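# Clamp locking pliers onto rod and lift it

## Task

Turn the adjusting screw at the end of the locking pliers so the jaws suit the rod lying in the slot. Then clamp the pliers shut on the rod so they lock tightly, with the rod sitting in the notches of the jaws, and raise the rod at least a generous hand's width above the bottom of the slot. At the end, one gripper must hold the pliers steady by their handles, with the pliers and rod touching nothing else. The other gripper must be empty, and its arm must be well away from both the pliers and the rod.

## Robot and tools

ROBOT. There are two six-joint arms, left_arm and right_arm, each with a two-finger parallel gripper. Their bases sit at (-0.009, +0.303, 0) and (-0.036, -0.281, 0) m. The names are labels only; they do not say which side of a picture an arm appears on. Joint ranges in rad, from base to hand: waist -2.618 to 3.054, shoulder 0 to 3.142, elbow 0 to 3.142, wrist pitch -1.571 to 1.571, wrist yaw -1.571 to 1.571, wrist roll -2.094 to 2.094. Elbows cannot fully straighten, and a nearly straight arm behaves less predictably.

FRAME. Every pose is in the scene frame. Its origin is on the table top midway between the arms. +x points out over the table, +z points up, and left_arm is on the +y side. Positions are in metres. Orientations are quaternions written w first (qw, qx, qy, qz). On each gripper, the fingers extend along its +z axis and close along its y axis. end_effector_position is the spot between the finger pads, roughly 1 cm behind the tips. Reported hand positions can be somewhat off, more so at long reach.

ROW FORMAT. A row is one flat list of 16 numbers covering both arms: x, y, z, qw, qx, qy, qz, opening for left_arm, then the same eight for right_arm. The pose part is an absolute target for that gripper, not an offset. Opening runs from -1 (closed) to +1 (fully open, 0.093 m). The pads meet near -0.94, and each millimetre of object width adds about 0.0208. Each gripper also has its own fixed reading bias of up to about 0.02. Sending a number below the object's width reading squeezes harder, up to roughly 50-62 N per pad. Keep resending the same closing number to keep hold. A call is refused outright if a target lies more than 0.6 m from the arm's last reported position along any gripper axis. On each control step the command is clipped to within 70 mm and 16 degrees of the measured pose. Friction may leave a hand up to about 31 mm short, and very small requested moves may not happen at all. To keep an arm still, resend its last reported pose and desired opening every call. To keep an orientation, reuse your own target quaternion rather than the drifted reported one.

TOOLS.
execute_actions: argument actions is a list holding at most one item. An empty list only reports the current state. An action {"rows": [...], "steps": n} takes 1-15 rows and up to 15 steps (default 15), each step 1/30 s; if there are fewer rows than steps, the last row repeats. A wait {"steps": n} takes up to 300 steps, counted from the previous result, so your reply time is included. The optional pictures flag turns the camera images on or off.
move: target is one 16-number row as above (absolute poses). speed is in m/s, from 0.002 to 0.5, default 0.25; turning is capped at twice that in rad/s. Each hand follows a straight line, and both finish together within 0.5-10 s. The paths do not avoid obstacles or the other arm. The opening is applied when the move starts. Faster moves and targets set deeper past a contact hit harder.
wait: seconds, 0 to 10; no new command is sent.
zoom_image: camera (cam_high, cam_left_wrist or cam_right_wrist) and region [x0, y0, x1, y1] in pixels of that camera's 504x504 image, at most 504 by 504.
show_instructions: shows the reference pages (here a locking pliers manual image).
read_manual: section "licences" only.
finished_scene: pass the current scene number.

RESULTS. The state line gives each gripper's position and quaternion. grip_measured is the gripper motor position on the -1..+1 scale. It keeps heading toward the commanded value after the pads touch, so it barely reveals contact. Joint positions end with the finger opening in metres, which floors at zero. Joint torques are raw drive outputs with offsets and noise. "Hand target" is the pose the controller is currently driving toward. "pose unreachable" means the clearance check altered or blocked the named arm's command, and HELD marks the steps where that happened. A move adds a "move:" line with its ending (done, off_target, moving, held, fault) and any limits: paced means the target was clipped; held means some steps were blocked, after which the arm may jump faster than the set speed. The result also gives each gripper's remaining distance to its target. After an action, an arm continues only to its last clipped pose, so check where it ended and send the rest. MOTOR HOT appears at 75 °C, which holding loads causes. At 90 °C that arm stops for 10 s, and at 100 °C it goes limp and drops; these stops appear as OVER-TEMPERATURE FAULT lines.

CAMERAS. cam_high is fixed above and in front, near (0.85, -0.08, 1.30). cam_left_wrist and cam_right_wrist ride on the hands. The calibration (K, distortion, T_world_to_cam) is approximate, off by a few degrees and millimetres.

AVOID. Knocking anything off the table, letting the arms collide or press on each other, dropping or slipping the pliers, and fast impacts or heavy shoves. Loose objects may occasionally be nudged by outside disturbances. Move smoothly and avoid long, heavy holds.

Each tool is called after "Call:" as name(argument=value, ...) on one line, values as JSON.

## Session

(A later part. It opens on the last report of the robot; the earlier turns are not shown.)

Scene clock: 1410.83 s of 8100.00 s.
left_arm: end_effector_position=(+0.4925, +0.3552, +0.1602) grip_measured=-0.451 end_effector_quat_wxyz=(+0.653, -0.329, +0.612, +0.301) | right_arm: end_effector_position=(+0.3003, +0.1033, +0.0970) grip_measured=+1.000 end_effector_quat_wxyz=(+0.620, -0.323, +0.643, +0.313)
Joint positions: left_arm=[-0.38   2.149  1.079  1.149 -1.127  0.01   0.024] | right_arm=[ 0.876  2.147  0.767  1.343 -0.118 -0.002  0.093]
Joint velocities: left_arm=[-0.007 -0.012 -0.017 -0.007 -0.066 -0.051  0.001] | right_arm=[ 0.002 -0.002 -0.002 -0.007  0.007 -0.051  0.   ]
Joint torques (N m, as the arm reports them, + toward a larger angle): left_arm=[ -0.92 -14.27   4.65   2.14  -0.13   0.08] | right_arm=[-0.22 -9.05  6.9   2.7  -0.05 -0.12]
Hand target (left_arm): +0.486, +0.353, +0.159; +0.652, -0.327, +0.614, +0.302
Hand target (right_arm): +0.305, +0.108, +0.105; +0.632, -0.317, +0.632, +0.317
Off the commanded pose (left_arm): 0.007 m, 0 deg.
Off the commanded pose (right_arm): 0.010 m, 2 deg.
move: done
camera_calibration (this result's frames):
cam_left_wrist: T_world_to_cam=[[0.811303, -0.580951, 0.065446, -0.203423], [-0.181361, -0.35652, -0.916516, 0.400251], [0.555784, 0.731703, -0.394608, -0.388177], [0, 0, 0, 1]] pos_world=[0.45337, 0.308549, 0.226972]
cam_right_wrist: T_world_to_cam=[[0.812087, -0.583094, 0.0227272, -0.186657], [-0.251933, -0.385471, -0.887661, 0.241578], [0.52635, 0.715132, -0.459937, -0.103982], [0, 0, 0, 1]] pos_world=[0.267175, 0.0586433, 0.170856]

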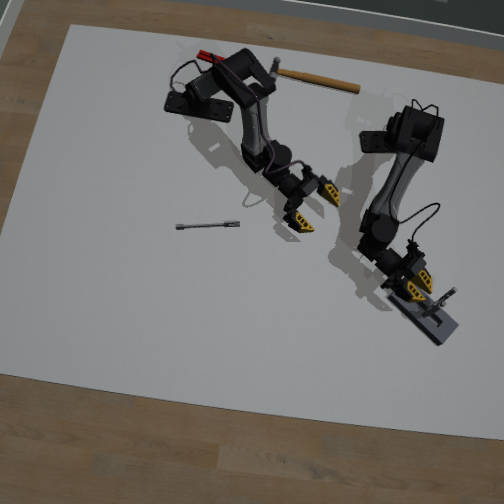

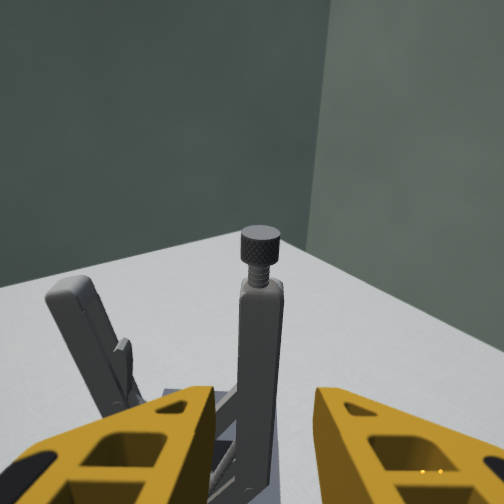

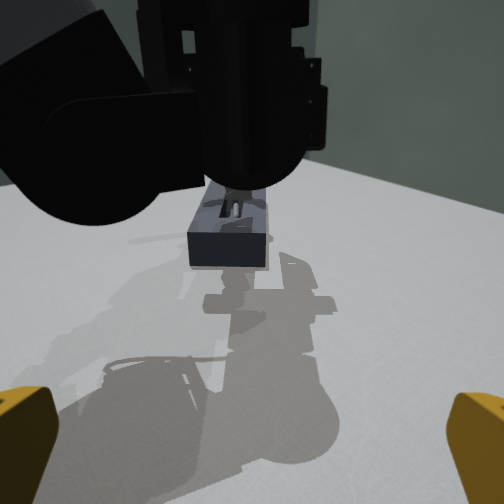

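Call:
move(target=[0.468,0.366,0.150,0.652,-0.322,0.615,0.300,1,0.26,-0.05,0.15,0.632,-0.317,0.632,0.317,1], speed=0.05)

Scene clock: 1417.03 s of 8100.00 s.
left_arm: end_effector_position=(+0.4738, +0.3602, +0.1501) grip_measured=+1.000 end_effector_quat_wxyz=(+0.655, -0.323, +0.615, +0.297) | right_arm: end_effector_position=(+0.2657, -0.0467, +0.1507) grip_measured=+1.000 end_effector_quat_wxyz=(+0.635, -0.316, +0.630, +0.316)
Joint positions: left_arm=[-0.374  2.124  0.971  1.23  -1.106  0.01   0.093] | right_arm=[ 0.524  1.65   0.286  1.37  -0.465 -0.     0.093]
Joint velocities: left_arm=[-0.012 -0.002  0.012  0.022  0.007  0.022  0.   ] | right_arm=[ 0.007  0.002  0.022 -0.037 -0.125 -0.037  0.   ]
Joint torques (N m, as the arm reports them, + toward a larger angle): left_arm=[  0.48 -13.66   4.24   2.13   0.02   0.1 ] | right_arm=[-0.87 -7.74  3.79  2.2  -0.15 -0.06]
Hand target (left_arm): +0.468, +0.366, +0.150; +0.653, -0.322, +0.616, +0.301
Hand target (right_arm): +0.262, -0.050, +0.151; +0.632, -0.314, +0.632, +0.319
Off the commanded pose (left_arm): 0.008 m, 1 deg.
Off the commanded pose (right_arm): 0.007 m, 0 deg.
move: done
camera_calibration (this result's frames):
cam_left_wrist: T_world_to_cam=[[0.80273, -0.593037, 0.0626991, -0.175876], [-0.18837, -0.351913, -0.916883, 0.391112], [0.56581, 0.724199, -0.394201, -0.38754], [0, 0, 0, 1]] pos_world=[0.434129, 0.313992, 0.216863]
cam_right_wrist: T_world_to_cam=[[0.80844, -0.587884, 0.0285944, -0.247435], [-0.22759, -0.357039, -0.905939, 0.220283], [0.542796, 0.725889, -0.422441, 0.0366784], [0, 0, 0, 1]] pos_world=[0.230262, -0.093438, 0.222132]

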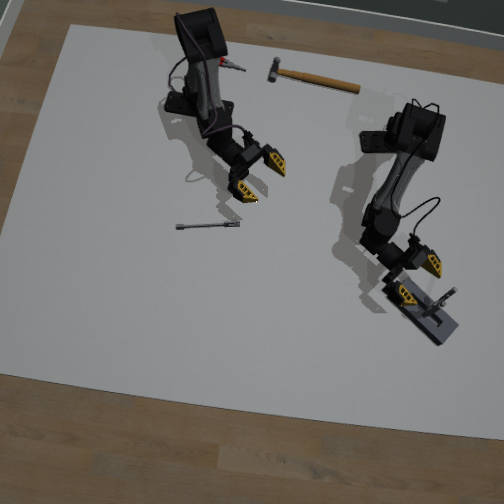

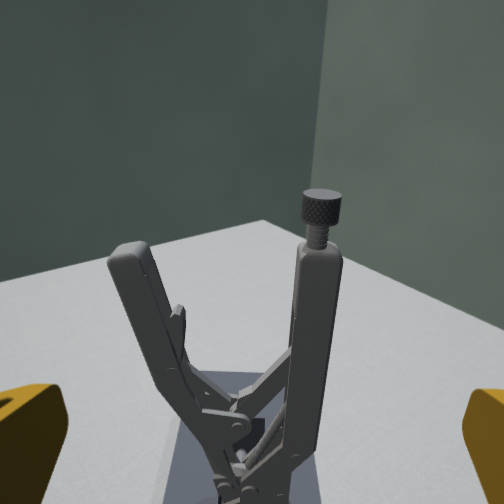

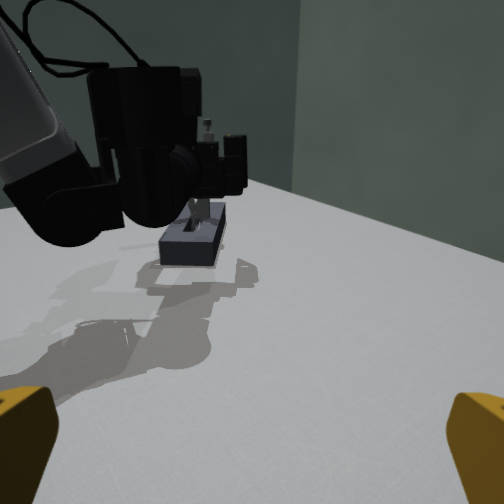

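Call:
move(target=[0.495,0.406,0.149,0.652,-0.322,0.615,0.300,1,0.25,-0.29,0.2,0.707,0,0.707,0,1], speed=0.04)

Scene clock: 1429.27 s of 8100.00 s.
left_arm: end_effector_position=(+0.4859, +0.3965, +0.1527) grip_measured=+1.000 end_effector_quat_wxyz=(+0.656, -0.321, +0.614, +0.299) | right_arm: end_effector_position=(+0.2556, -0.2527, +0.1873) grip_measured=+1.000 end_effector_quat_wxyz=(+0.699, -0.051, +0.712, +0.052)
Joint positions: left_arm=[-0.278  2.134  1.003  1.206 -1.009  0.01   0.093] | right_arm=[ 0.095  0.677  0.084  0.573 -0.113 -0.     0.093]
Joint velocities: left_arm=[ 0.007 -0.002  0.017 -0.037 -0.051 -0.022  0.   ] | right_arm=[ 0.012 -0.012 -0.017 -0.022 -0.022 -0.081  0.   ]
Joint torques (N m, as the arm reports them, + toward a larger angle): left_arm=[  0.36 -10.8    9.53   1.98  -0.02   0.01] | right_arm=[-0.94 -2.02  8.32  2.33 -0.02 -0.09]
Hand target (left_arm): +0.491, +0.400, +0.150; +0.654, -0.322, +0.615, +0.301
Hand target (right_arm): +0.255, -0.256, +0.193; +0.704, -0.044, +0.707, +0.048
Off the commanded pose (left_arm): 0.014 m, 0 deg.
Off the commanded pose (right_arm): 0.040 m, 8 deg.
move: off_target (left_arm, right_arm; path cut at 10 s)
camera_calibration (this result's frames):
cam_left_wrist: T_world_to_cam=[[0.802987, -0.593271, 0.056926, -0.163379], [-0.189693, -0.344952, -0.919252, 0.406717], [0.565003, 0.727349, -0.389532, -0.421144], [0, 0, 0, 1]] pos_world=[0.44629, 0.349689, 0.219127]
cam_right_wrist: T_world_to_cam=[[0.160663, -0.986735, 0.0232642, -0.295625], [-0.435399, -0.0920067, -0.895523, 0.295762], [0.885785, 0.133748, -0.444406, -0.0260742], [0, 0, 0, 1]] pos_world=[0.199367, -0.261004, 0.260152]

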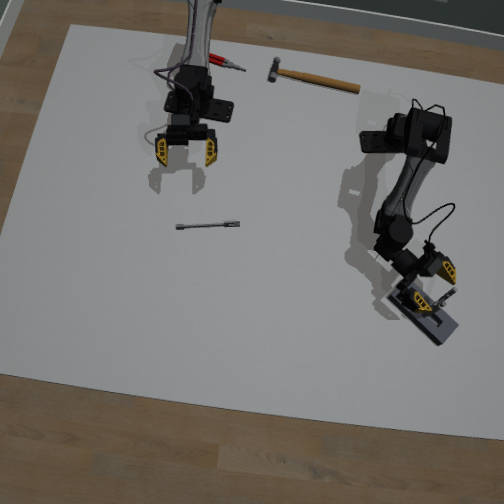

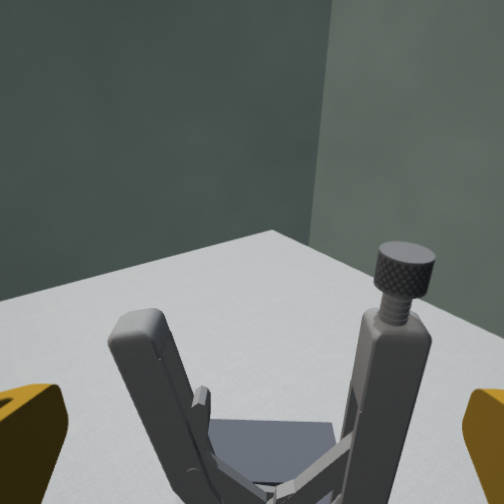

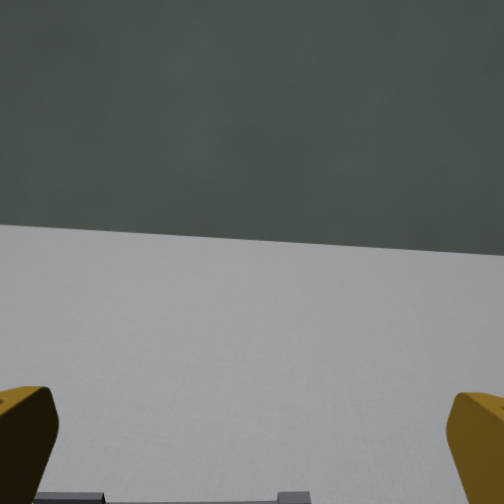

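Call:
execute_actions(actions=[])

Scene clock: 1437.40 s of 8100.00 s.
left_arm: end_effector_position=(+0.4859, +0.3964, +0.1527) grip_measured=+1.000 end_effector_quat_wxyz=(+0.656, -0.321, +0.614, +0.299) | right_arm: end_effector_position=(+0.2556, -0.2527, +0.1867) grip_measured=+1.000 end_effector_quat_wxyz=(+0.698, -0.051, +0.713, +0.052)
Joint positions: left_arm=[-0.278  2.134  1.003  1.206 -1.009  0.01   0.093] | right_arm=[ 0.095  0.677  0.084  0.571 -0.113 -0.     0.093]
Joint velocities: left_arm=[-0.002  0.007 -0.002 -0.037 -0.022 -0.007  0.   ] | right_arm=[-0.002  0.012  0.017  0.037 -0.066  0.037  0.   ]
Joint torques (N m, as the arm reports them, + toward a larger angle): left_arm=[  0.43 -10.69   9.49   2.     0.01  -0.01] | right_arm=[-0.91 -2.03  8.38  2.34  0.   -0.08]
Hand target (left_arm): +0.491, +0.400, +0.150; +0.654, -0.322, +0.615, +0.301
Hand target (right_arm): +0.255, -0.256, +0.193; +0.704, -0.044, +0.707, +0.048
Off the commanded pose (left_arm): 0.014 m, 0 deg.
Off the commanded pose (right_arm): 0.040 m, 8 deg.
Steps of this call (steps 1 to 244: nothing new was sent). Readings (end_effector_position):
1: left_arm (+0.4859, +0.3965, +0.1527) | right_arm (+0.2556, -0.2527, +0.1872)
2: left_arm (+0.4859, +0.3965, +0.1527) | right_arm (+0.2556, -0.2527, +0.1871)
4: left_arm (+0.4859, +0.3965, +0.1527) | right_arm (+0.2556, -0.2527, +0.1869)
8: left_arm (+0.4859, +0.3964, +0.1527) | right_arm (+0.2556, -0.2527, +0.1868)
244: the state above
camera_calibration (this result's frames):
cam_left_wrist: T_world_to_cam=[[0.802761, -0.593578, 0.0569115, -0.163209], [-0.189821, -0.344854, -0.919262, 0.406742], [0.56528, 0.727145, -0.389509, -0.4212], [0, 0, 0, 1]] pos_world=[0.446323, 0.349663, 0.219129]
cam_right_wrist: T_world_to_cam=[[0.16034, -0.986794, 0.0229774, -0.295554], [-0.437482, -0.0919131, -0.894518, 0.295629], [0.884817, 0.133374, -0.446442, -0.0257765], [0, 0, 0, 1]] pos_world=[0.199529, -0.261041, 0.259728]

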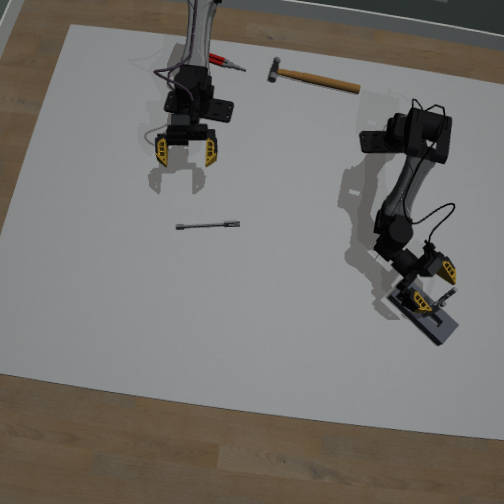

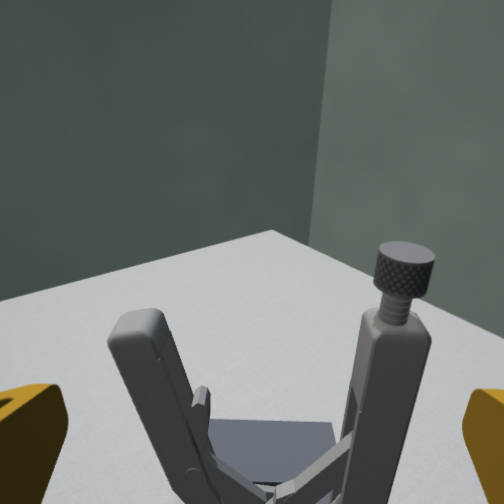

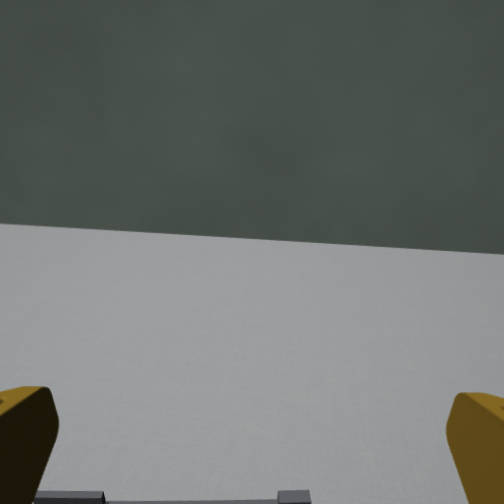

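Call:
move(target=[0.499,0.410,0.148,0.652,-0.322,0.615,0.300,1,0.25,-0.29,0.2,0.707,0,0.707,0,1], speed=0.02)

Scene clock: 1443.07 s of 8100.00 s.
left_arm: end_effector_position=(+0.4934, +0.4063, +0.1512) grip_measured=+1.000 end_effector_quat_wxyz=(+0.654, -0.320, +0.616, +0.301) | right_arm: end_effector_position=(+0.2506, -0.2865, +0.1864) grip_measured=+1.000 end_effector_quat_wxyz=(+0.696, -0.005, +0.718, +0.006)
Joint positions: left_arm=[-0.251  2.153  1.034  1.187 -0.984  0.009  0.093] | right_arm=[-0.005  0.594  0.084  0.478 -0.083 -0.     0.093]
Joint velocities: left_arm=[-0.002 -0.002 -0.017 -0.037  0.066  0.051  0.   ] | right_arm=[ 0.002 -0.002  0.012  0.007  0.037 -0.007  0.   ]
Joint torques (N m, as the arm reports them, + toward a larger angle): left_arm=[  0.39 -11.02   9.52   2.01  -0.02  -0.05] | right_arm=[-0.89 -1.65  9.68  2.3   0.01 -0.12]
Hand target (left_arm): +0.499, +0.410, +0.148; +0.653, -0.322, +0.616, +0.301
Hand target (right_arm): +0.250, -0.290, +0.200; +0.707, +0.001, +0.707, +0.001
Off the commanded pose (left_arm): 0.007 m, 0 deg.
Off the commanded pose (right_arm): 0.014 m, 2 deg.
move: off_target (right_arm)
camera_calibration (this result's frames):
cam_left_wrist: T_world_to_cam=[[0.803519, -0.59304, 0.0515779, -0.163034], [-0.194511, -0.343457, -0.918805, 0.411887], [0.562603, 0.728245, -0.391327, -0.432032], [0, 0, 0, 1]] pos_world=[0.45418, 0.359405, 0.217787]
cam_right_wrist: T_world_to_cam=[[0.0312355, -0.999257, 0.0225698, -0.299238], [-0.455263, -0.0343261, -0.889695, 0.310082], [0.889809, 0.0175149, -0.455997, -0.0495886], [0, 0, 0, 1]] pos_world=[0.19464, -0.287503, 0.26002]

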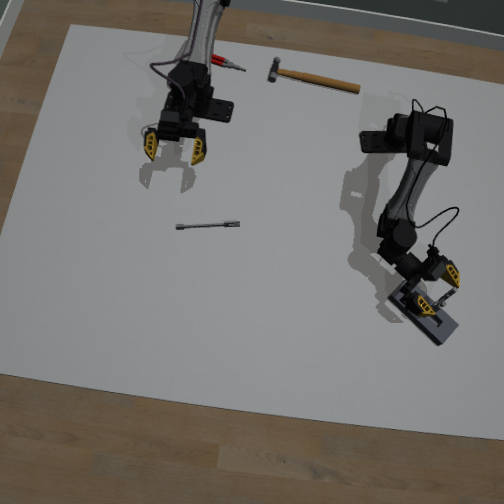

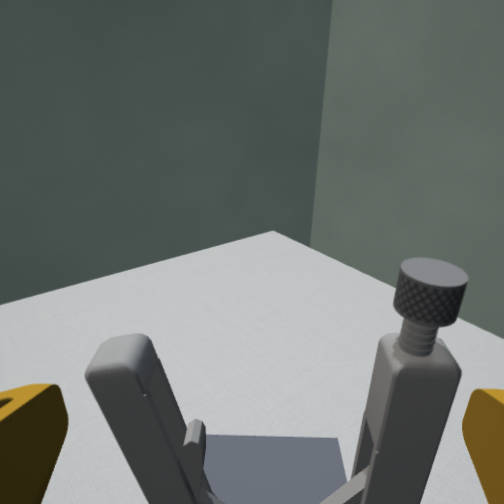

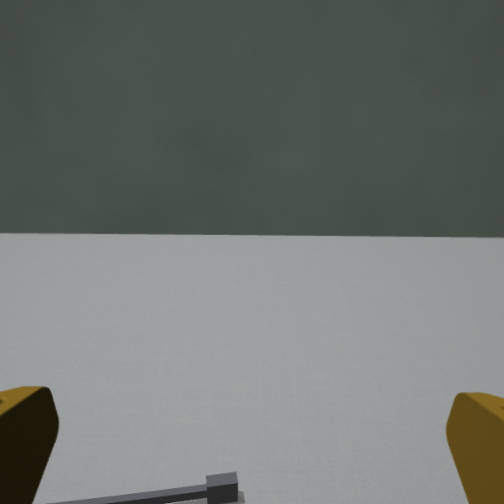

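Call:
execute_actions(actions=[{"rows":[[0.499,0.410,0.148,0.652,-0.322,0.615,0.300,0.9,0.25,-0.29,0.2,0.707,0,0.707,0,1],[0.499,0.410,0.148,0.652,-0.322,0.615,0.300,0.85,0.25,-0.29,0.2,0.707,0,0.707,0,1],[0.499,0.410,0.148,0.652,-0.322,0.615,0.300,0.8,0.25,-0.29,0.2,0.707,0,0.707,0,1],[0.499,0.410,0.148,0.652,-0.322,0.615,0.300,0.76,0.25,-0.29,0.2,0.707,0,0.707,0,1],[0.499,0.410,0.148,0.652,-0.322,0.615,0.300,0.72,0.25,-0.29,0.2,0.707,0,0.707,0,1],[0.499,0.410,0.148,0.652,-0.322,0.615,0.300,0.69,0.25,-0.29,0.2,0.707,0,0.707,0,1],[0.499,0.410,0.148,0.652,-0.322,0.615,0.300,0.66,0.25,-0.29,0.2,0.707,0,0.707,0,1],[0.499,0.410,0.148,0.652,-0.322,0.615,0.300,0.63,0.25,-0.29,0.2,0.707,0,0.707,0,1],[0.499,0.410,0.148,0.652,-0.322,0.615,0.300,0.6,0.25,-0.29,0.2,0.707,0,0.707,0,1]],"steps":15}])

Scene clock: 1449.57 s of 8100.00 s.
left_arm: end_effector_position=(+0.4934, +0.4063, +0.1509) grip_measured=+0.601 end_effector_quat_wxyz=(+0.654, -0.320, +0.616, +0.301) | right_arm: end_effector_position=(+0.2506, -0.2867, +0.1861) grip_measured=+1.000 end_effector_quat_wxyz=(+0.695, -0.004, +0.719, +0.006)
Joint positions: left_arm=[-0.251  2.153  1.034  1.186 -0.984  0.008  0.074] | right_arm=[-0.005  0.594  0.084  0.477 -0.081 -0.     0.093]
Joint velocities: left_arm=[-0.022 -0.022 -0.012  0.051  0.022 -0.007 -0.   ] | right_arm=[ 0.022 -0.012 -0.007  0.037  0.066 -0.022  0.   ]
Joint torques (N m, as the arm reports them, + toward a larger angle): left_arm=[  0.43 -11.11   9.72   2.     0.    -0.05] | right_arm=[-0.85 -1.9   9.57  2.34  0.01 -0.12]
Hand target (left_arm): +0.499, +0.410, +0.148; +0.653, -0.322, +0.616, +0.301
Hand target (right_arm): +0.250, -0.290, +0.200; +0.707, +0.000, +0.707, +0.000
Off the commanded pose (left_arm): 0.007 m, 0 deg.
Off the commanded pose (right_arm): 0.014 m, 2 deg.
Steps of this call (steps 1 to 180: nothing new was sent; steps 181 to 195: all 15 steps of this action). Readings (end_effector_position):
181: left_arm (+0.4934, +0.4063, +0.1511) | right_arm (+0.2505, -0.2866, +0.1861)
182: left_arm (+0.4934, +0.4063, +0.1511) | right_arm (+0.2505, -0.2866, +0.1861)
184: left_arm (+0.4934, +0.4063, +0.1510) | right_arm (+0.2506, -0.2867, +0.1861)
188: left_arm (+0.4934, +0.4063, +0.1509) | right_arm (+0.2506, -0.2867, +0.1861)
195: the state above
camera_calibration (this result's frames):
cam_left_wrist: T_world_to_cam=[[0.803526, -0.593044, 0.0514293, -0.163014], [-0.195095, -0.343989, -0.918482, 0.412111], [0.562392, 0.727991, -0.392103, -0.431816], [0, 0, 0, 1]] pos_world=[0.454236, 0.359445, 0.217584]
cam_right_wrist: T_world_to_cam=[[0.0301183, -0.999293, 0.0224947, -0.29914], [-0.45632, -0.0337692, -0.889175, 0.310154], [0.889306, 0.0165157, -0.457014, -0.0496773], [0, 0, 0, 1]] pos_world=[0.194717, -0.287635, 0.259807]

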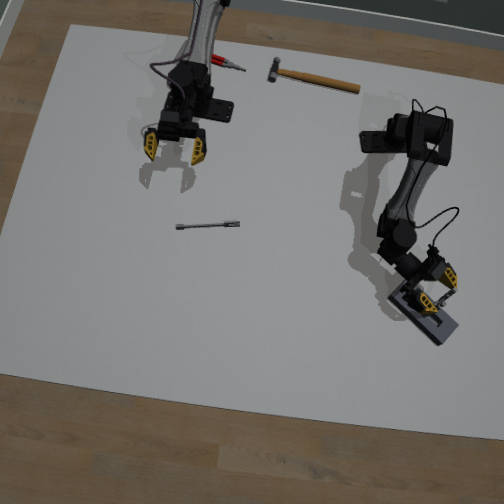

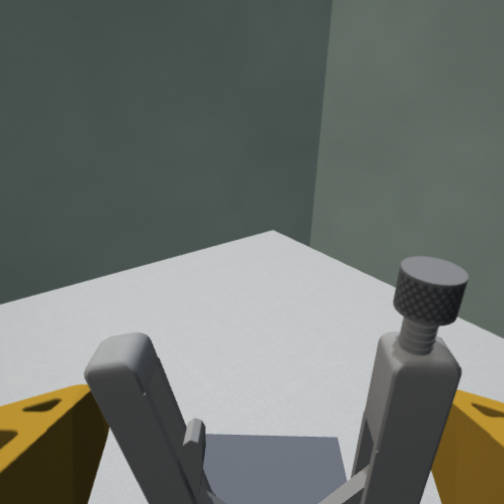

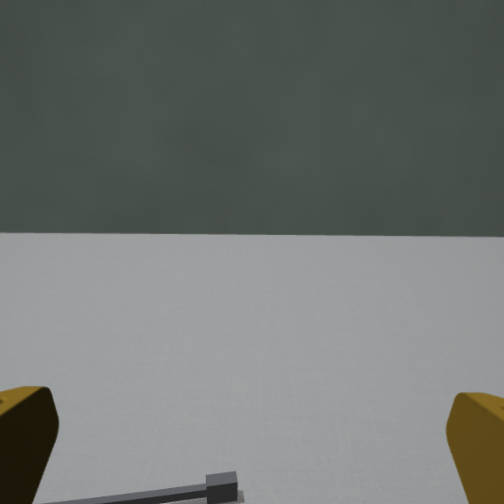

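Call:
move(target=[0.506,0.4045,0.148,0.652,-0.322,0.615,0.300,0.56,0.25,-0.29,0.2,0.707,0,0.707,0,1], speed=0.005)

Scene clock: 1455.57 s of 8100.00 s.
left_arm: end_effector_position=(+0.5001, +0.4063, +0.1517) grip_measured=+0.561 end_effector_quat_wxyz=(+0.654, -0.322, +0.614, +0.302) | right_arm: end_effector_position=(+0.2506, -0.2867, +0.1861) grip_measured=+1.000 end_effector_quat_wxyz=(+0.695, -0.004, +0.719, +0.006)
Joint positions: left_arm=[-0.251  2.171  1.071  1.171 -0.989  0.008  0.072] | right_arm=[-0.005  0.594  0.084  0.477 -0.081 -0.     0.093]
Joint velocities: left_arm=[-0.017 -0.002  0.012 -0.022 -0.007 -0.022 -0.001] | right_arm=[-0.002 -0.007 -0.002  0.066 -0.022 -0.051  0.   ]
Joint torques (N m, as the arm reports them, + toward a larger angle): left_arm=[ -0.47 -11.3    9.71   1.99  -0.08  -0.05] | right_arm=[-0.88 -1.85  9.59  2.36 -0.01 -0.13]
Hand target (left_arm): +0.506, +0.405, +0.148; +0.653, -0.322, +0.616, +0.300
Hand target (right_arm): +0.250, -0.290, +0.200; +0.707, +0.000, +0.707, +0.000
Off the commanded pose (left_arm): 0.007 m, 0 deg.
Off the commanded pose (right_arm): 0.014 m, 2 deg.
move: off_target (right_arm)
camera_calibration (this result's frames):
cam_left_wrist: T_world_to_cam=[[0.806718, -0.588414, 0.0545442, -0.17239], [-0.190008, -0.345682, -0.918913, 0.412378], [0.559556, 0.73094, -0.390671, -0.4353], [0, 0, 0, 1]] pos_world=[0.461, 0.359293, 0.218283]
cam_right_wrist: T_world_to_cam=[[0.0301183, -0.999293, 0.0224947, -0.29914], [-0.45632, -0.0337692, -0.889175, 0.310154], [0.889306, 0.0165157, -0.457014, -0.0496773], [0, 0, 0, 1]] pos_world=[0.194717, -0.287635, 0.259807]

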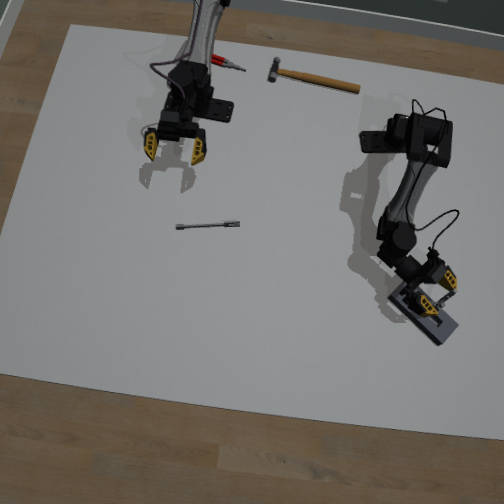

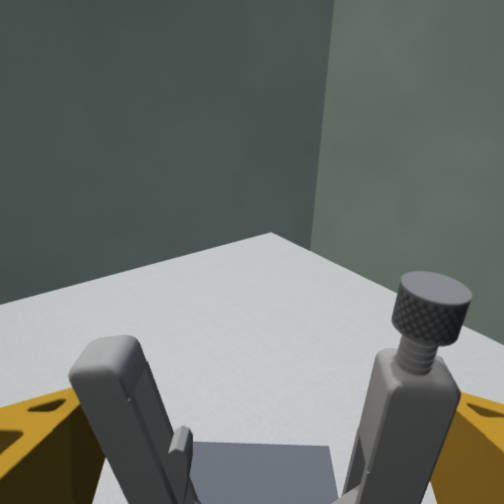

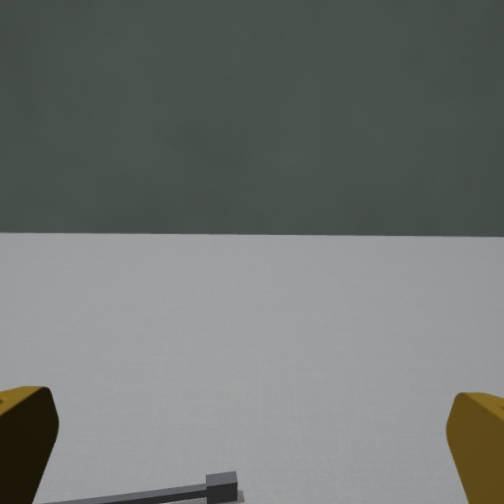

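Call:
move(target=[0.504,0.395,0.148,0.652,-0.322,0.615,0.300,0.6,0.25,-0.29,0.2,0.707,0,0.707,0,1], speed=0.005)

Scene clock: 1462.63 s of 8100.00 s.
left_arm: end_effector_position=(+0.4986, +0.4009, +0.1515) grip_measured=+0.599 end_effector_quat_wxyz=(+0.653, -0.325, +0.613, +0.304) | right_arm: end_effector_position=(+0.2506, -0.2867, +0.1861) grip_measured=+1.000 end_effector_quat_wxyz=(+0.695, -0.004, +0.719, +0.006)
Joint positions: left_arm=[-0.267  2.171  1.071  1.17  -1.012  0.008  0.074] | right_arm=[-0.005  0.594  0.084  0.477 -0.081 -0.     0.093]
Joint velocities: left_arm=[-0.002  0.002  0.017 -0.037 -0.007 -0.095  0.   ] | right_arm=[ 0.017 -0.007  0.012 -0.007  0.11   0.007  0.   ]
Joint torques (N m, as the arm reports them, + toward a larger angle): left_arm=[ -1.12 -11.43   9.18   1.99  -0.1   -0.03] | right_arm=[-0.84 -1.87  9.61  2.35  0.01 -0.15]
Hand target (left_arm): +0.504, +0.395, +0.148; +0.653, -0.323, +0.616, +0.300
Hand target (right_arm): +0.250, -0.290, +0.200; +0.707, +0.000, +0.707, +0.000
Off the commanded pose (left_arm): 0.009 m, 1 deg.
Off the commanded pose (right_arm): 0.014 m, 2 deg.
move: off_target (right_arm)
camera_calibration (this result's frames):
cam_left_wrist: T_world_to_cam=[[0.811179, -0.582201, 0.0550439, -0.179124], [-0.187849, -0.348547, -0.918274, 0.409927], [0.553806, 0.734545, -0.3921, -0.428967], [0, 0, 0, 1]] pos_world=[0.459871, 0.353688, 0.218087]
cam_right_wrist: T_world_to_cam=[[0.0301183, -0.999293, 0.0224947, -0.29914], [-0.45632, -0.0337692, -0.889175, 0.310154], [0.889306, 0.0165157, -0.457014, -0.0496773], [0, 0, 0, 1]] pos_world=[0.194717, -0.287635, 0.259807]

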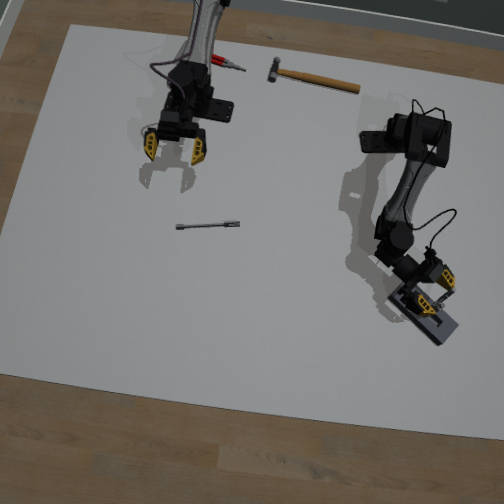

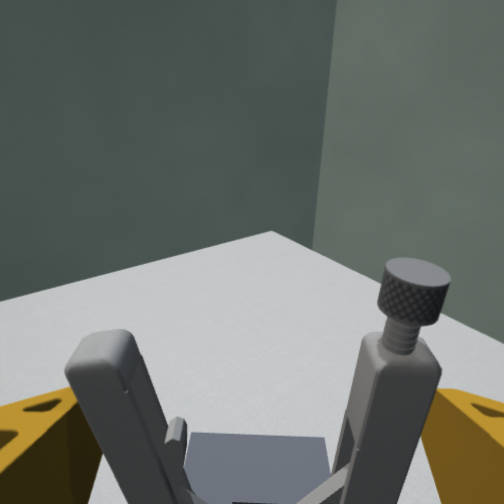

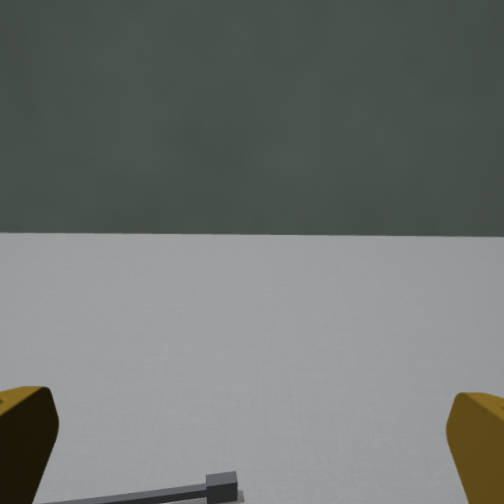

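Call:
execute_actions(actions=[{"rows":[[0.505,0.394,0.148,0.652,-0.322,0.615,0.300,0.58,0.25,-0.29,0.2,0.707,0,0.707,0,1],[0.505,0.394,0.148,0.652,-0.322,0.615,0.300,0.56,0.25,-0.29,0.2,0.707,0,0.707,0,1],[0.505,0.394,0.148,0.652,-0.322,0.615,0.300,0.54,0.25,-0.29,0.2,0.707,0,0.707,0,1],[0.505,0.394,0.148,0.652,-0.322,0.615,0.300,0.52,0.25,-0.29,0.2,0.707,0,0.707,0,1],[0.505,0.394,0.148,0.652,-0.322,0.615,0.300,0.50,0.25,-0.29,0.2,0.707,0,0.707,0,1],[0.505,0.394,0.148,0.652,-0.322,0.615,0.300,0.48,0.25,-0.29,0.2,0.707,0,0.707,0,1],[0.505,0.394,0.148,0.652,-0.322,0.615,0.300,0.46,0.25,-0.29,0.2,0.707,0,0.707,0,1],[0.505,0.394,0.148,0.652,-0.322,0.615,0.300,0.44,0.25,-0.29,0.2,0.707,0,0.707,0,1],[0.505,0.394,0.148,0.652,-0.322,0.615,0.300,0.42,0.25,-0.29,0.2,0.707,0,0.707,0,1],[0.505,0.394,0.148,0.652,-0.322,0.615,0.300,0.40,0.25,-0.29,0.2,0.707,0,0.707,0,1],[0.505,0.394,0.148,0.652,-0.322,0.615,0.300,0.38,0.25,-0.29,0.2,0.707,0,0.707,0,1],[0.505,0.394,0.148,0.652,-0.322,0.615,0.300,0.36,0.25,-0.29,0.2,0.707,0,0.707,0,1]],"steps":15}])

Scene clock: 1470.37 s of 8100.00 s.
left_arm: end_effector_position=(+0.4987, +0.3992, +0.1514) grip_measured=+0.365 end_effector_quat_wxyz=(+0.653, -0.325, +0.613, +0.303) | right_arm: end_effector_position=(+0.2506, -0.2867, +0.1861) grip_measured=+1.000 end_effector_quat_wxyz=(+0.695, -0.004, +0.719, +0.006)
Joint positions: left_arm=[-0.27   2.171  1.071  1.17  -1.014  0.007  0.063] | right_arm=[-0.005  0.594  0.084  0.477 -0.081 -0.     0.093]
Joint velocities: left_arm=[ 0.002 -0.007  0.002  0.022  0.007  0.007 -0.001] | right_arm=[ 0.012  0.002  0.002 -0.051 -0.007 -0.037  0.   ]
Joint torques (N m, as the arm reports them, + toward a larger angle): left_arm=[ -1.03 -11.19   9.75   1.99  -0.1   -0.04] | right_arm=[-0.84 -1.88  9.54  2.34  0.   -0.13]
Hand target (left_arm): +0.505, +0.394, +0.148; +0.653, -0.322, +0.616, +0.300
Hand target (right_arm): +0.250, -0.290, +0.200; +0.707, +0.000, +0.707, +0.000
Off the commanded pose (left_arm): 0.009 m, 0 deg.
Off the commanded pose (right_arm): 0.014 m, 2 deg.
Steps of this call (steps 1 to 217: nothing new was sent; steps 218 to 232: all 15 steps of this action). Readings (end_effector_position):
218: left_arm (+0.4985, +0.4010, +0.1515) | right_arm (+0.2506, -0.2867, +0.1861)
219: left_arm (+0.4985, +0.4010, +0.1515) | right_arm (+0.2506, -0.2867, +0.1861)
221: left_arm (+0.4984, +0.4011, +0.1514) | right_arm (+0.2506, -0.2867, +0.1861)
225: left_arm (+0.4984, +0.4009, +0.1514) | right_arm (+0.2506, -0.2867, +0.1861)
232: the state above
camera_calibration (this result's frames):
cam_left_wrist: T_world_to_cam=[[0.80999, -0.58374, 0.0562526, -0.179205], [-0.187705, -0.348936, -0.918156, 0.409389], [0.555593, 0.733138, -0.392205, -0.428072], [0, 0, 0, 1]] pos_world=[0.459832, 0.352078, 0.218072]
cam_right_wrist: T_world_to_cam=[[0.0301183, -0.999293, 0.0224947, -0.29914], [-0.45632, -0.0337692, -0.889175, 0.310154], [0.889306, 0.0165157, -0.457014, -0.0496773], [0, 0, 0, 1]] pos_world=[0.194717, -0.287635, 0.259807]

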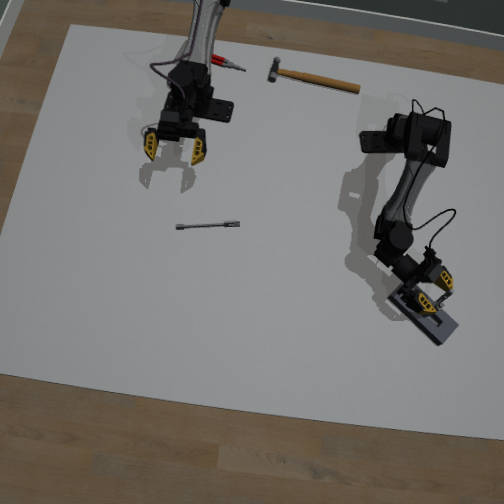

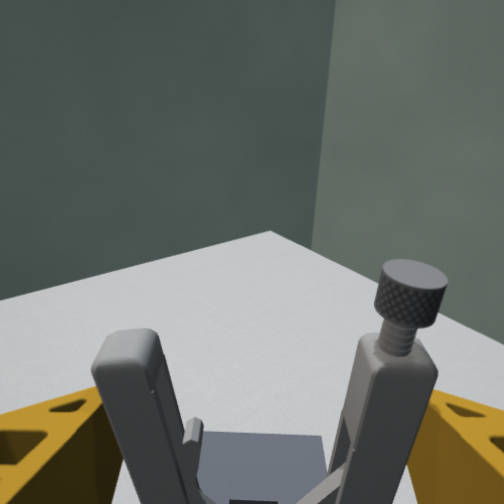

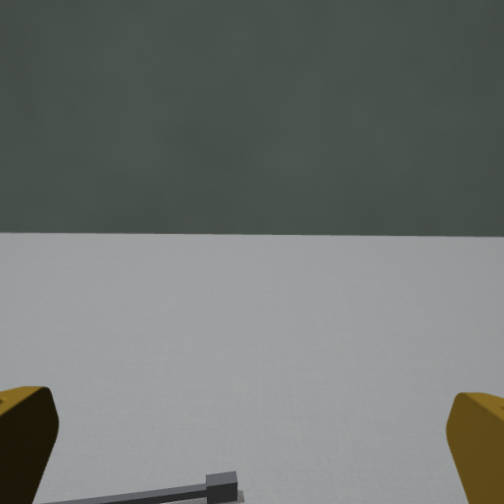

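Call:
execute_actions(actions=[{"rows":[[0.506,0.393,0.147,0.652,-0.322,0.615,0.300,0.34,0.25,-0.29,0.2,0.707,0,0.707,0,1],[0.506,0.393,0.147,0.652,-0.322,0.615,0.300,0.32,0.25,-0.29,0.2,0.707,0,0.707,0,1],[0.506,0.393,0.147,0.652,-0.322,0.615,0.300,0.30,0.25,-0.29,0.2,0.707,0,0.707,0,1],[0.506,0.393,0.147,0.652,-0.322,0.615,0.300,0.28,0.25,-0.29,0.2,0.707,0,0.707,0,1],[0.506,0.393,0.147,0.652,-0.322,0.615,0.300,0.26,0.25,-0.29,0.2,0.707,0,0.707,0,1],[0.506,0.393,0.147,0.652,-0.322,0.615,0.300,0.24,0.25,-0.29,0.2,0.707,0,0.707,0,1],[0.506,0.393,0.147,0.652,-0.322,0.615,0.300,0.22,0.25,-0.29,0.2,0.707,0,0.707,0,1],[0.506,0.393,0.147,0.652,-0.322,0.615,0.300,0.20,0.25,-0.29,0.2,0.707,0,0.707,0,1]],"steps":15}])

Scene clock: 1475.07 s of 8100.00 s.
left_arm: end_effector_position=(+0.4990, +0.3976, +0.1516) grip_measured=+0.208 end_effector_quat_wxyz=(+0.654, -0.325, +0.613, +0.301) | right_arm: end_effector_position=(+0.2506, -0.2867, +0.1861) grip_measured=+1.000 end_effector_quat_wxyz=(+0.695, -0.004, +0.719, +0.006)
Joint positions: left_arm=[-0.274  2.171  1.071  1.171 -1.014  0.004  0.055] | right_arm=[-0.005  0.594  0.084  0.477 -0.081 -0.     0.093]
Joint velocities: left_arm=[-0.002  0.007  0.002 -0.066 -0.051 -0.007 -0.   ] | right_arm=[ 0.002 -0.012  0.002  0.022 -0.022  0.081  0.   ]
Joint torques (N m, as the arm reports them, + toward a larger angle): left_arm=[ -1.01 -10.73  10.1    2.02  -0.13   0.01] | right_arm=[-0.85 -1.88  9.57  2.34  0.   -0.13]
Hand target (left_arm): +0.506, +0.393, +0.147; +0.653, -0.322, +0.616, +0.300
Hand target (right_arm): +0.250, -0.290, +0.200; +0.707, +0.000, +0.707, +0.000
Off the commanded pose (left_arm): 0.010 m, 0 deg.
Off the commanded pose (right_arm): 0.014 m, 2 deg.
Steps of this call (steps 1 to 126: nothing new was sent; steps 127 to 141: all 15 steps of this action). Readings (end_effector_position):
127: left_arm (+0.4987, +0.3992, +0.1514) | right_arm (+0.2506, -0.2867, +0.1861)
128: left_arm (+0.4987, +0.3990, +0.1514) | right_arm (+0.2506, -0.2867, +0.1861)
130: left_arm (+0.4989, +0.3982, +0.1514) | right_arm (+0.2506, -0.2867, +0.1861)
134: left_arm (+0.4990, +0.3976, +0.1515) | right_arm (+0.2506, -0.2867, +0.1861)
141: the state above
camera_calibration (this result's frames):
cam_left_wrist: T_world_to_cam=[[0.808006, -0.586193, 0.0591924, -0.178824], [-0.186433, -0.349689, -0.918129, 0.408676], [0.558899, 0.730819, -0.391836, -0.427828], [0, 0, 0, 1]] pos_world=[0.459794, 0.350749, 0.218164]
cam_right_wrist: T_world_to_cam=[[0.0301183, -0.999293, 0.0224947, -0.29914], [-0.45632, -0.0337692, -0.889175, 0.310154], [0.889306, 0.0165157, -0.457014, -0.0496773], [0, 0, 0, 1]] pos_world=[0.194717, -0.287635, 0.259807]

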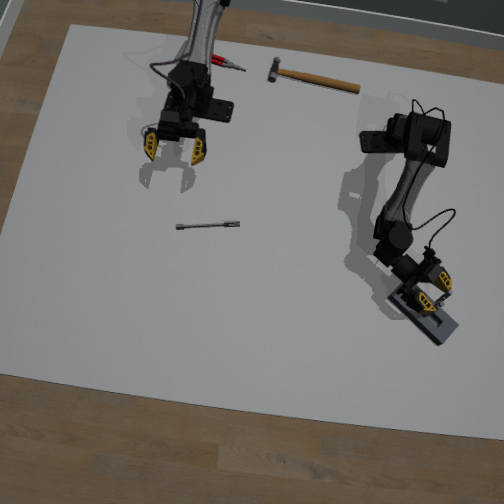

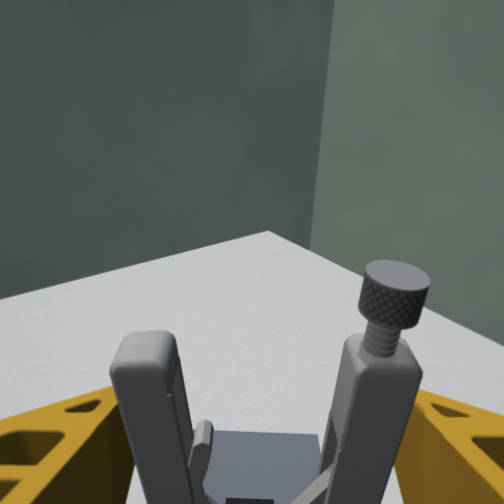

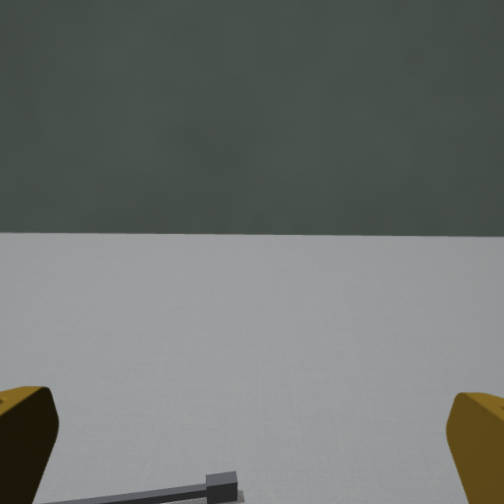

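Call:
execute_actions(actions=[{"rows":[[0.506,0.393,0.147,0.652,-0.322,0.615,0.300,0.18,0.25,-0.29,0.2,0.707,0,0.707,0,1],[0.506,0.393,0.147,0.652,-0.322,0.615,0.300,0.16,0.25,-0.29,0.2,0.707,0,0.707,0,1],[0.506,0.393,0.147,0.652,-0.322,0.615,0.300,0.145,0.25,-0.29,0.2,0.707,0,0.707,0,1],[0.506,0.393,0.147,0.652,-0.322,0.615,0.300,0.13,0.25,-0.29,0.2,0.707,0,0.707,0,1]],"steps":15}], pictures=false)

Call:
execute_actions(actions=[{"rows":[[0.506,0.393,0.147,0.652,-0.322,0.615,0.300,0.115,0.25,-0.29,0.2,0.707,0,0.707,0,1],[0.506,0.393,0.147,0.652,-0.322,0.615,0.300,0.10,0.25,-0.29,0.2,0.707,0,0.707,0,1],[0.506,0.393,0.147,0.652,-0.322,0.615,0.300,0.08,0.25,-0.29,0.2,0.707,0,0.707,0,1]],"steps":15}])

Scene clock: 1481.40 s of 8100.00 s.
left_arm: end_effector_position=(+0.4990, +0.3976, +0.1516) grip_measured=+0.143 end_effector_quat_wxyz=(+0.654, -0.325, +0.613, +0.301) | right_arm: end_effector_position=(+0.2505, -0.2867, +0.1861) grip_measured=+1.000 end_effector_quat_wxyz=(+0.695, -0.004, +0.719, +0.006)
Joint positions: left_arm=[-0.274  2.171  1.071  1.171 -1.014  0.004  0.052] | right_arm=[-0.005  0.594  0.084  0.476 -0.081 -0.     0.093]
Joint velocities: left_arm=[-0.007 -0.007 -0.002 -0.081  0.022  0.007 -0.001] | right_arm=[-0.007 -0.012 -0.007 -0.007 -0.051 -0.022  0.   ]
Joint torques (N m, as the arm reports them, + toward a larger angle): left_arm=[ -0.91 -10.61  10.11   1.98  -0.11   0.04] | right_arm=[-0.86 -1.87  9.58  2.34  0.01 -0.14]
Hand target (left_arm): +0.506, +0.393, +0.147; +0.653, -0.322, +0.616, +0.300
Hand target (right_arm): +0.250, -0.290, +0.200; +0.707, +0.000, +0.707, +0.000
Off the commanded pose (left_arm): 0.010 m, 0 deg.
Off the commanded pose (right_arm): 0.014 m, 2 deg.
Steps of this call (steps 1 to 175: nothing new was sent; steps 176 to 190: all 15 steps of this action). Readings (end_effector_position):
176: left_arm (+0.4990, +0.3976, +0.1516) | right_arm (+0.2505, -0.2867, +0.1861)
177: left_arm (+0.4990, +0.3976, +0.1516) | right_arm (+0.2505, -0.2867, +0.1861)
179: left_arm (+0.4990, +0.3976, +0.1516) | right_arm (+0.2505, -0.2867, +0.1861)
183: left_arm (+0.4990, +0.3976, +0.1516) | right_arm (+0.2505, -0.2867, +0.1861)
190: the state above

Scene clock: 1481.90 s of 8100.00 s.
left_arm: end_effector_position=(+0.4990, +0.3976, +0.1516) grip_measured=+0.095 end_effector_quat_wxyz=(+0.654, -0.325, +0.613, +0.301) | right_arm: end_effector_position=(+0.2505, -0.2867, +0.1861) grip_measured=+1.000 end_effector_quat_wxyz=(+0.695, -0.004, +0.719, +0.006)
Joint positions: left_arm=[-0.274  2.171  1.071  1.171 -1.014  0.004  0.05 ] | right_arm=[-0.005  0.594  0.084  0.476 -0.081 -0.     0.093]
Joint velocities: left_arm=[-0.017 -0.002 -0.002 -0.051 -0.022  0.081 -0.003] | right_arm=[-0.002 -0.007 -0.007 -0.007 -0.11   0.081  0.   ]
Joint torques (N m, as the arm reports them, + toward a larger angle): left_arm=[ -0.93 -10.73  10.22   1.96  -0.1   -0.01] | right_arm=[-0.85 -1.89  9.58  2.34  0.01 -0.15]
Hand target (left_arm): +0.506, +0.393, +0.147; +0.653, -0.322, +0.616, +0.300
Hand target (right_arm): +0.250, -0.290, +0.200; +0.707, +0.000, +0.707, +0.000
Off the commanded pose (left_arm): 0.010 m, 0 deg.
Off the commanded pose (right_arm): 0.014 m, 2 deg.
Steps of this call (steps 1 to 15: all 15 steps of this action). Readings (end_effector_position):
1: left_arm (+0.4990, +0.3976, +0.1516) | right_arm (+0.2505, -0.2867, +0.1861)
2: left_arm (+0.4990, +0.3976, +0.1516) | right_arm (+0.2505, -0.2867, +0.1861)
4: left_arm (+0.4990, +0.3976, +0.1516) | right_arm (+0.2505, -0.2867, +0.1861)
8: left_arm (+0.4990, +0.3976, +0.1516) | right_arm (+0.2505, -0.2867, +0.1861)
15: the state above
camera_calibration (this result's frames):
cam_left_wrist: T_world_to_cam=[[0.807984, -0.586191, 0.0595208, -0.178863], [-0.186084, -0.349723, -0.918187, 0.408581], [0.559048, 0.730804, -0.391651, -0.427898], [0, 0, 0, 1]] pos_world=[0.459765, 0.350752, 0.218213]
cam_right_wrist: T_world_to_cam=[[0.0301269, -0.999294, 0.0224576, -0.299133], [-0.456658, -0.0337464, -0.889002, 0.310129], [0.889132, 0.0165274, -0.457352, -0.0496068], [0, 0, 0, 1]] pos_world=[0.194742, -0.287636, 0.259736]

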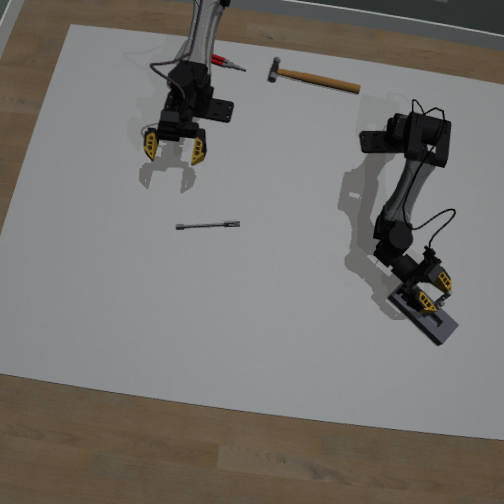

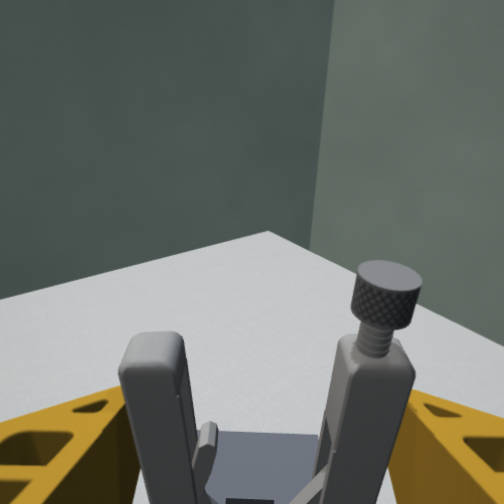

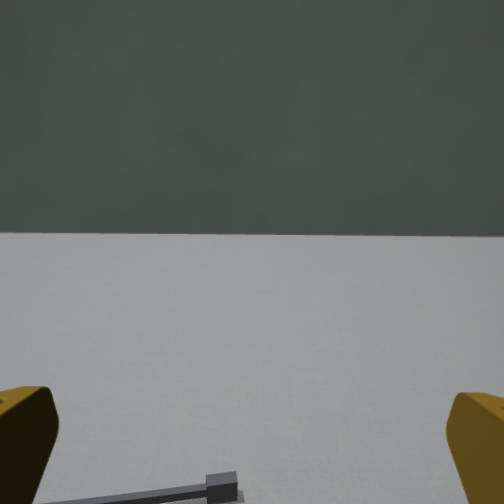

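Call:
execute_actions(actions=[], pictures=false)

Call:
zoom_image(camera="cam_high", region=[370,250,480,360])

Scene clock: 1486.70 s of 8100.00 s.
left_arm: end_effector_position=(+0.4990, +0.3976, +0.1516) grip_measured=+0.095 end_effector_quat_wxyz=(+0.654, -0.325, +0.613, +0.301) | right_arm: end_effector_position=(+0.2505, -0.2867, +0.1861) grip_measured=+1.000 end_effector_quat_wxyz=(+0.695, -0.004, +0.719, +0.006)
Joint positions: left_arm=[-0.274  2.171  1.071  1.171 -1.014  0.004  0.05 ] | right_arm=[-0.005  0.594  0.084  0.476 -0.081 -0.     0.093]
Joint velocities: left_arm=[-0.007  0.012 -0.017 -0.051 -0.007 -0.007 -0.   ] | right_arm=[-0.022  0.012  0.007 -0.007  0.051  0.051  0.   ]
Joint torques (N m, as the arm reports them, + toward a larger angle): left_arm=[ -0.85 -10.64  10.25   1.98  -0.11   0.02] | right_arm=[-0.83 -1.86  9.59  2.36  0.01 -0.14]
Hand target (left_arm): +0.506, +0.393, +0.147; +0.653, -0.322, +0.616, +0.300
Hand target (right_arm): +0.250, -0.290, +0.200; +0.707, +0.000, +0.707, +0.000
Off the commanded pose (left_arm): 0.010 m, 0 deg.
Off the commanded pose (right_arm): 0.014 m, 2 deg.
Steps of this call (steps 1 to 144: nothing new was sent). Readings (end_effector_position):
1: left_arm (+0.4990, +0.3976, +0.1516) | right_arm (+0.2505, -0.2867, +0.1861)
2: left_arm (+0.4990, +0.3976, +0.1516) | right_arm (+0.2505, -0.2867, +0.1861)
4: left_arm (+0.4990, +0.3976, +0.1516) | right_arm (+0.2505, -0.2867, +0.1861)
8: left_arm (+0.4990, +0.3976, +0.1516) | right_arm (+0.2505, -0.2867, +0.1861)
144: the state above

Region (370, 250, 480, 360) of cam_high's 504x504 image, scaled by 4.582, with more detail than that image has.

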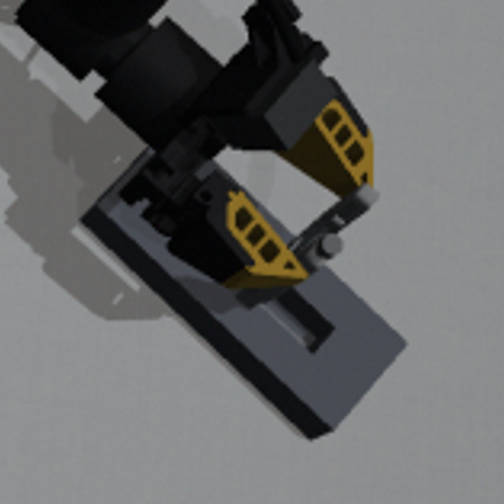

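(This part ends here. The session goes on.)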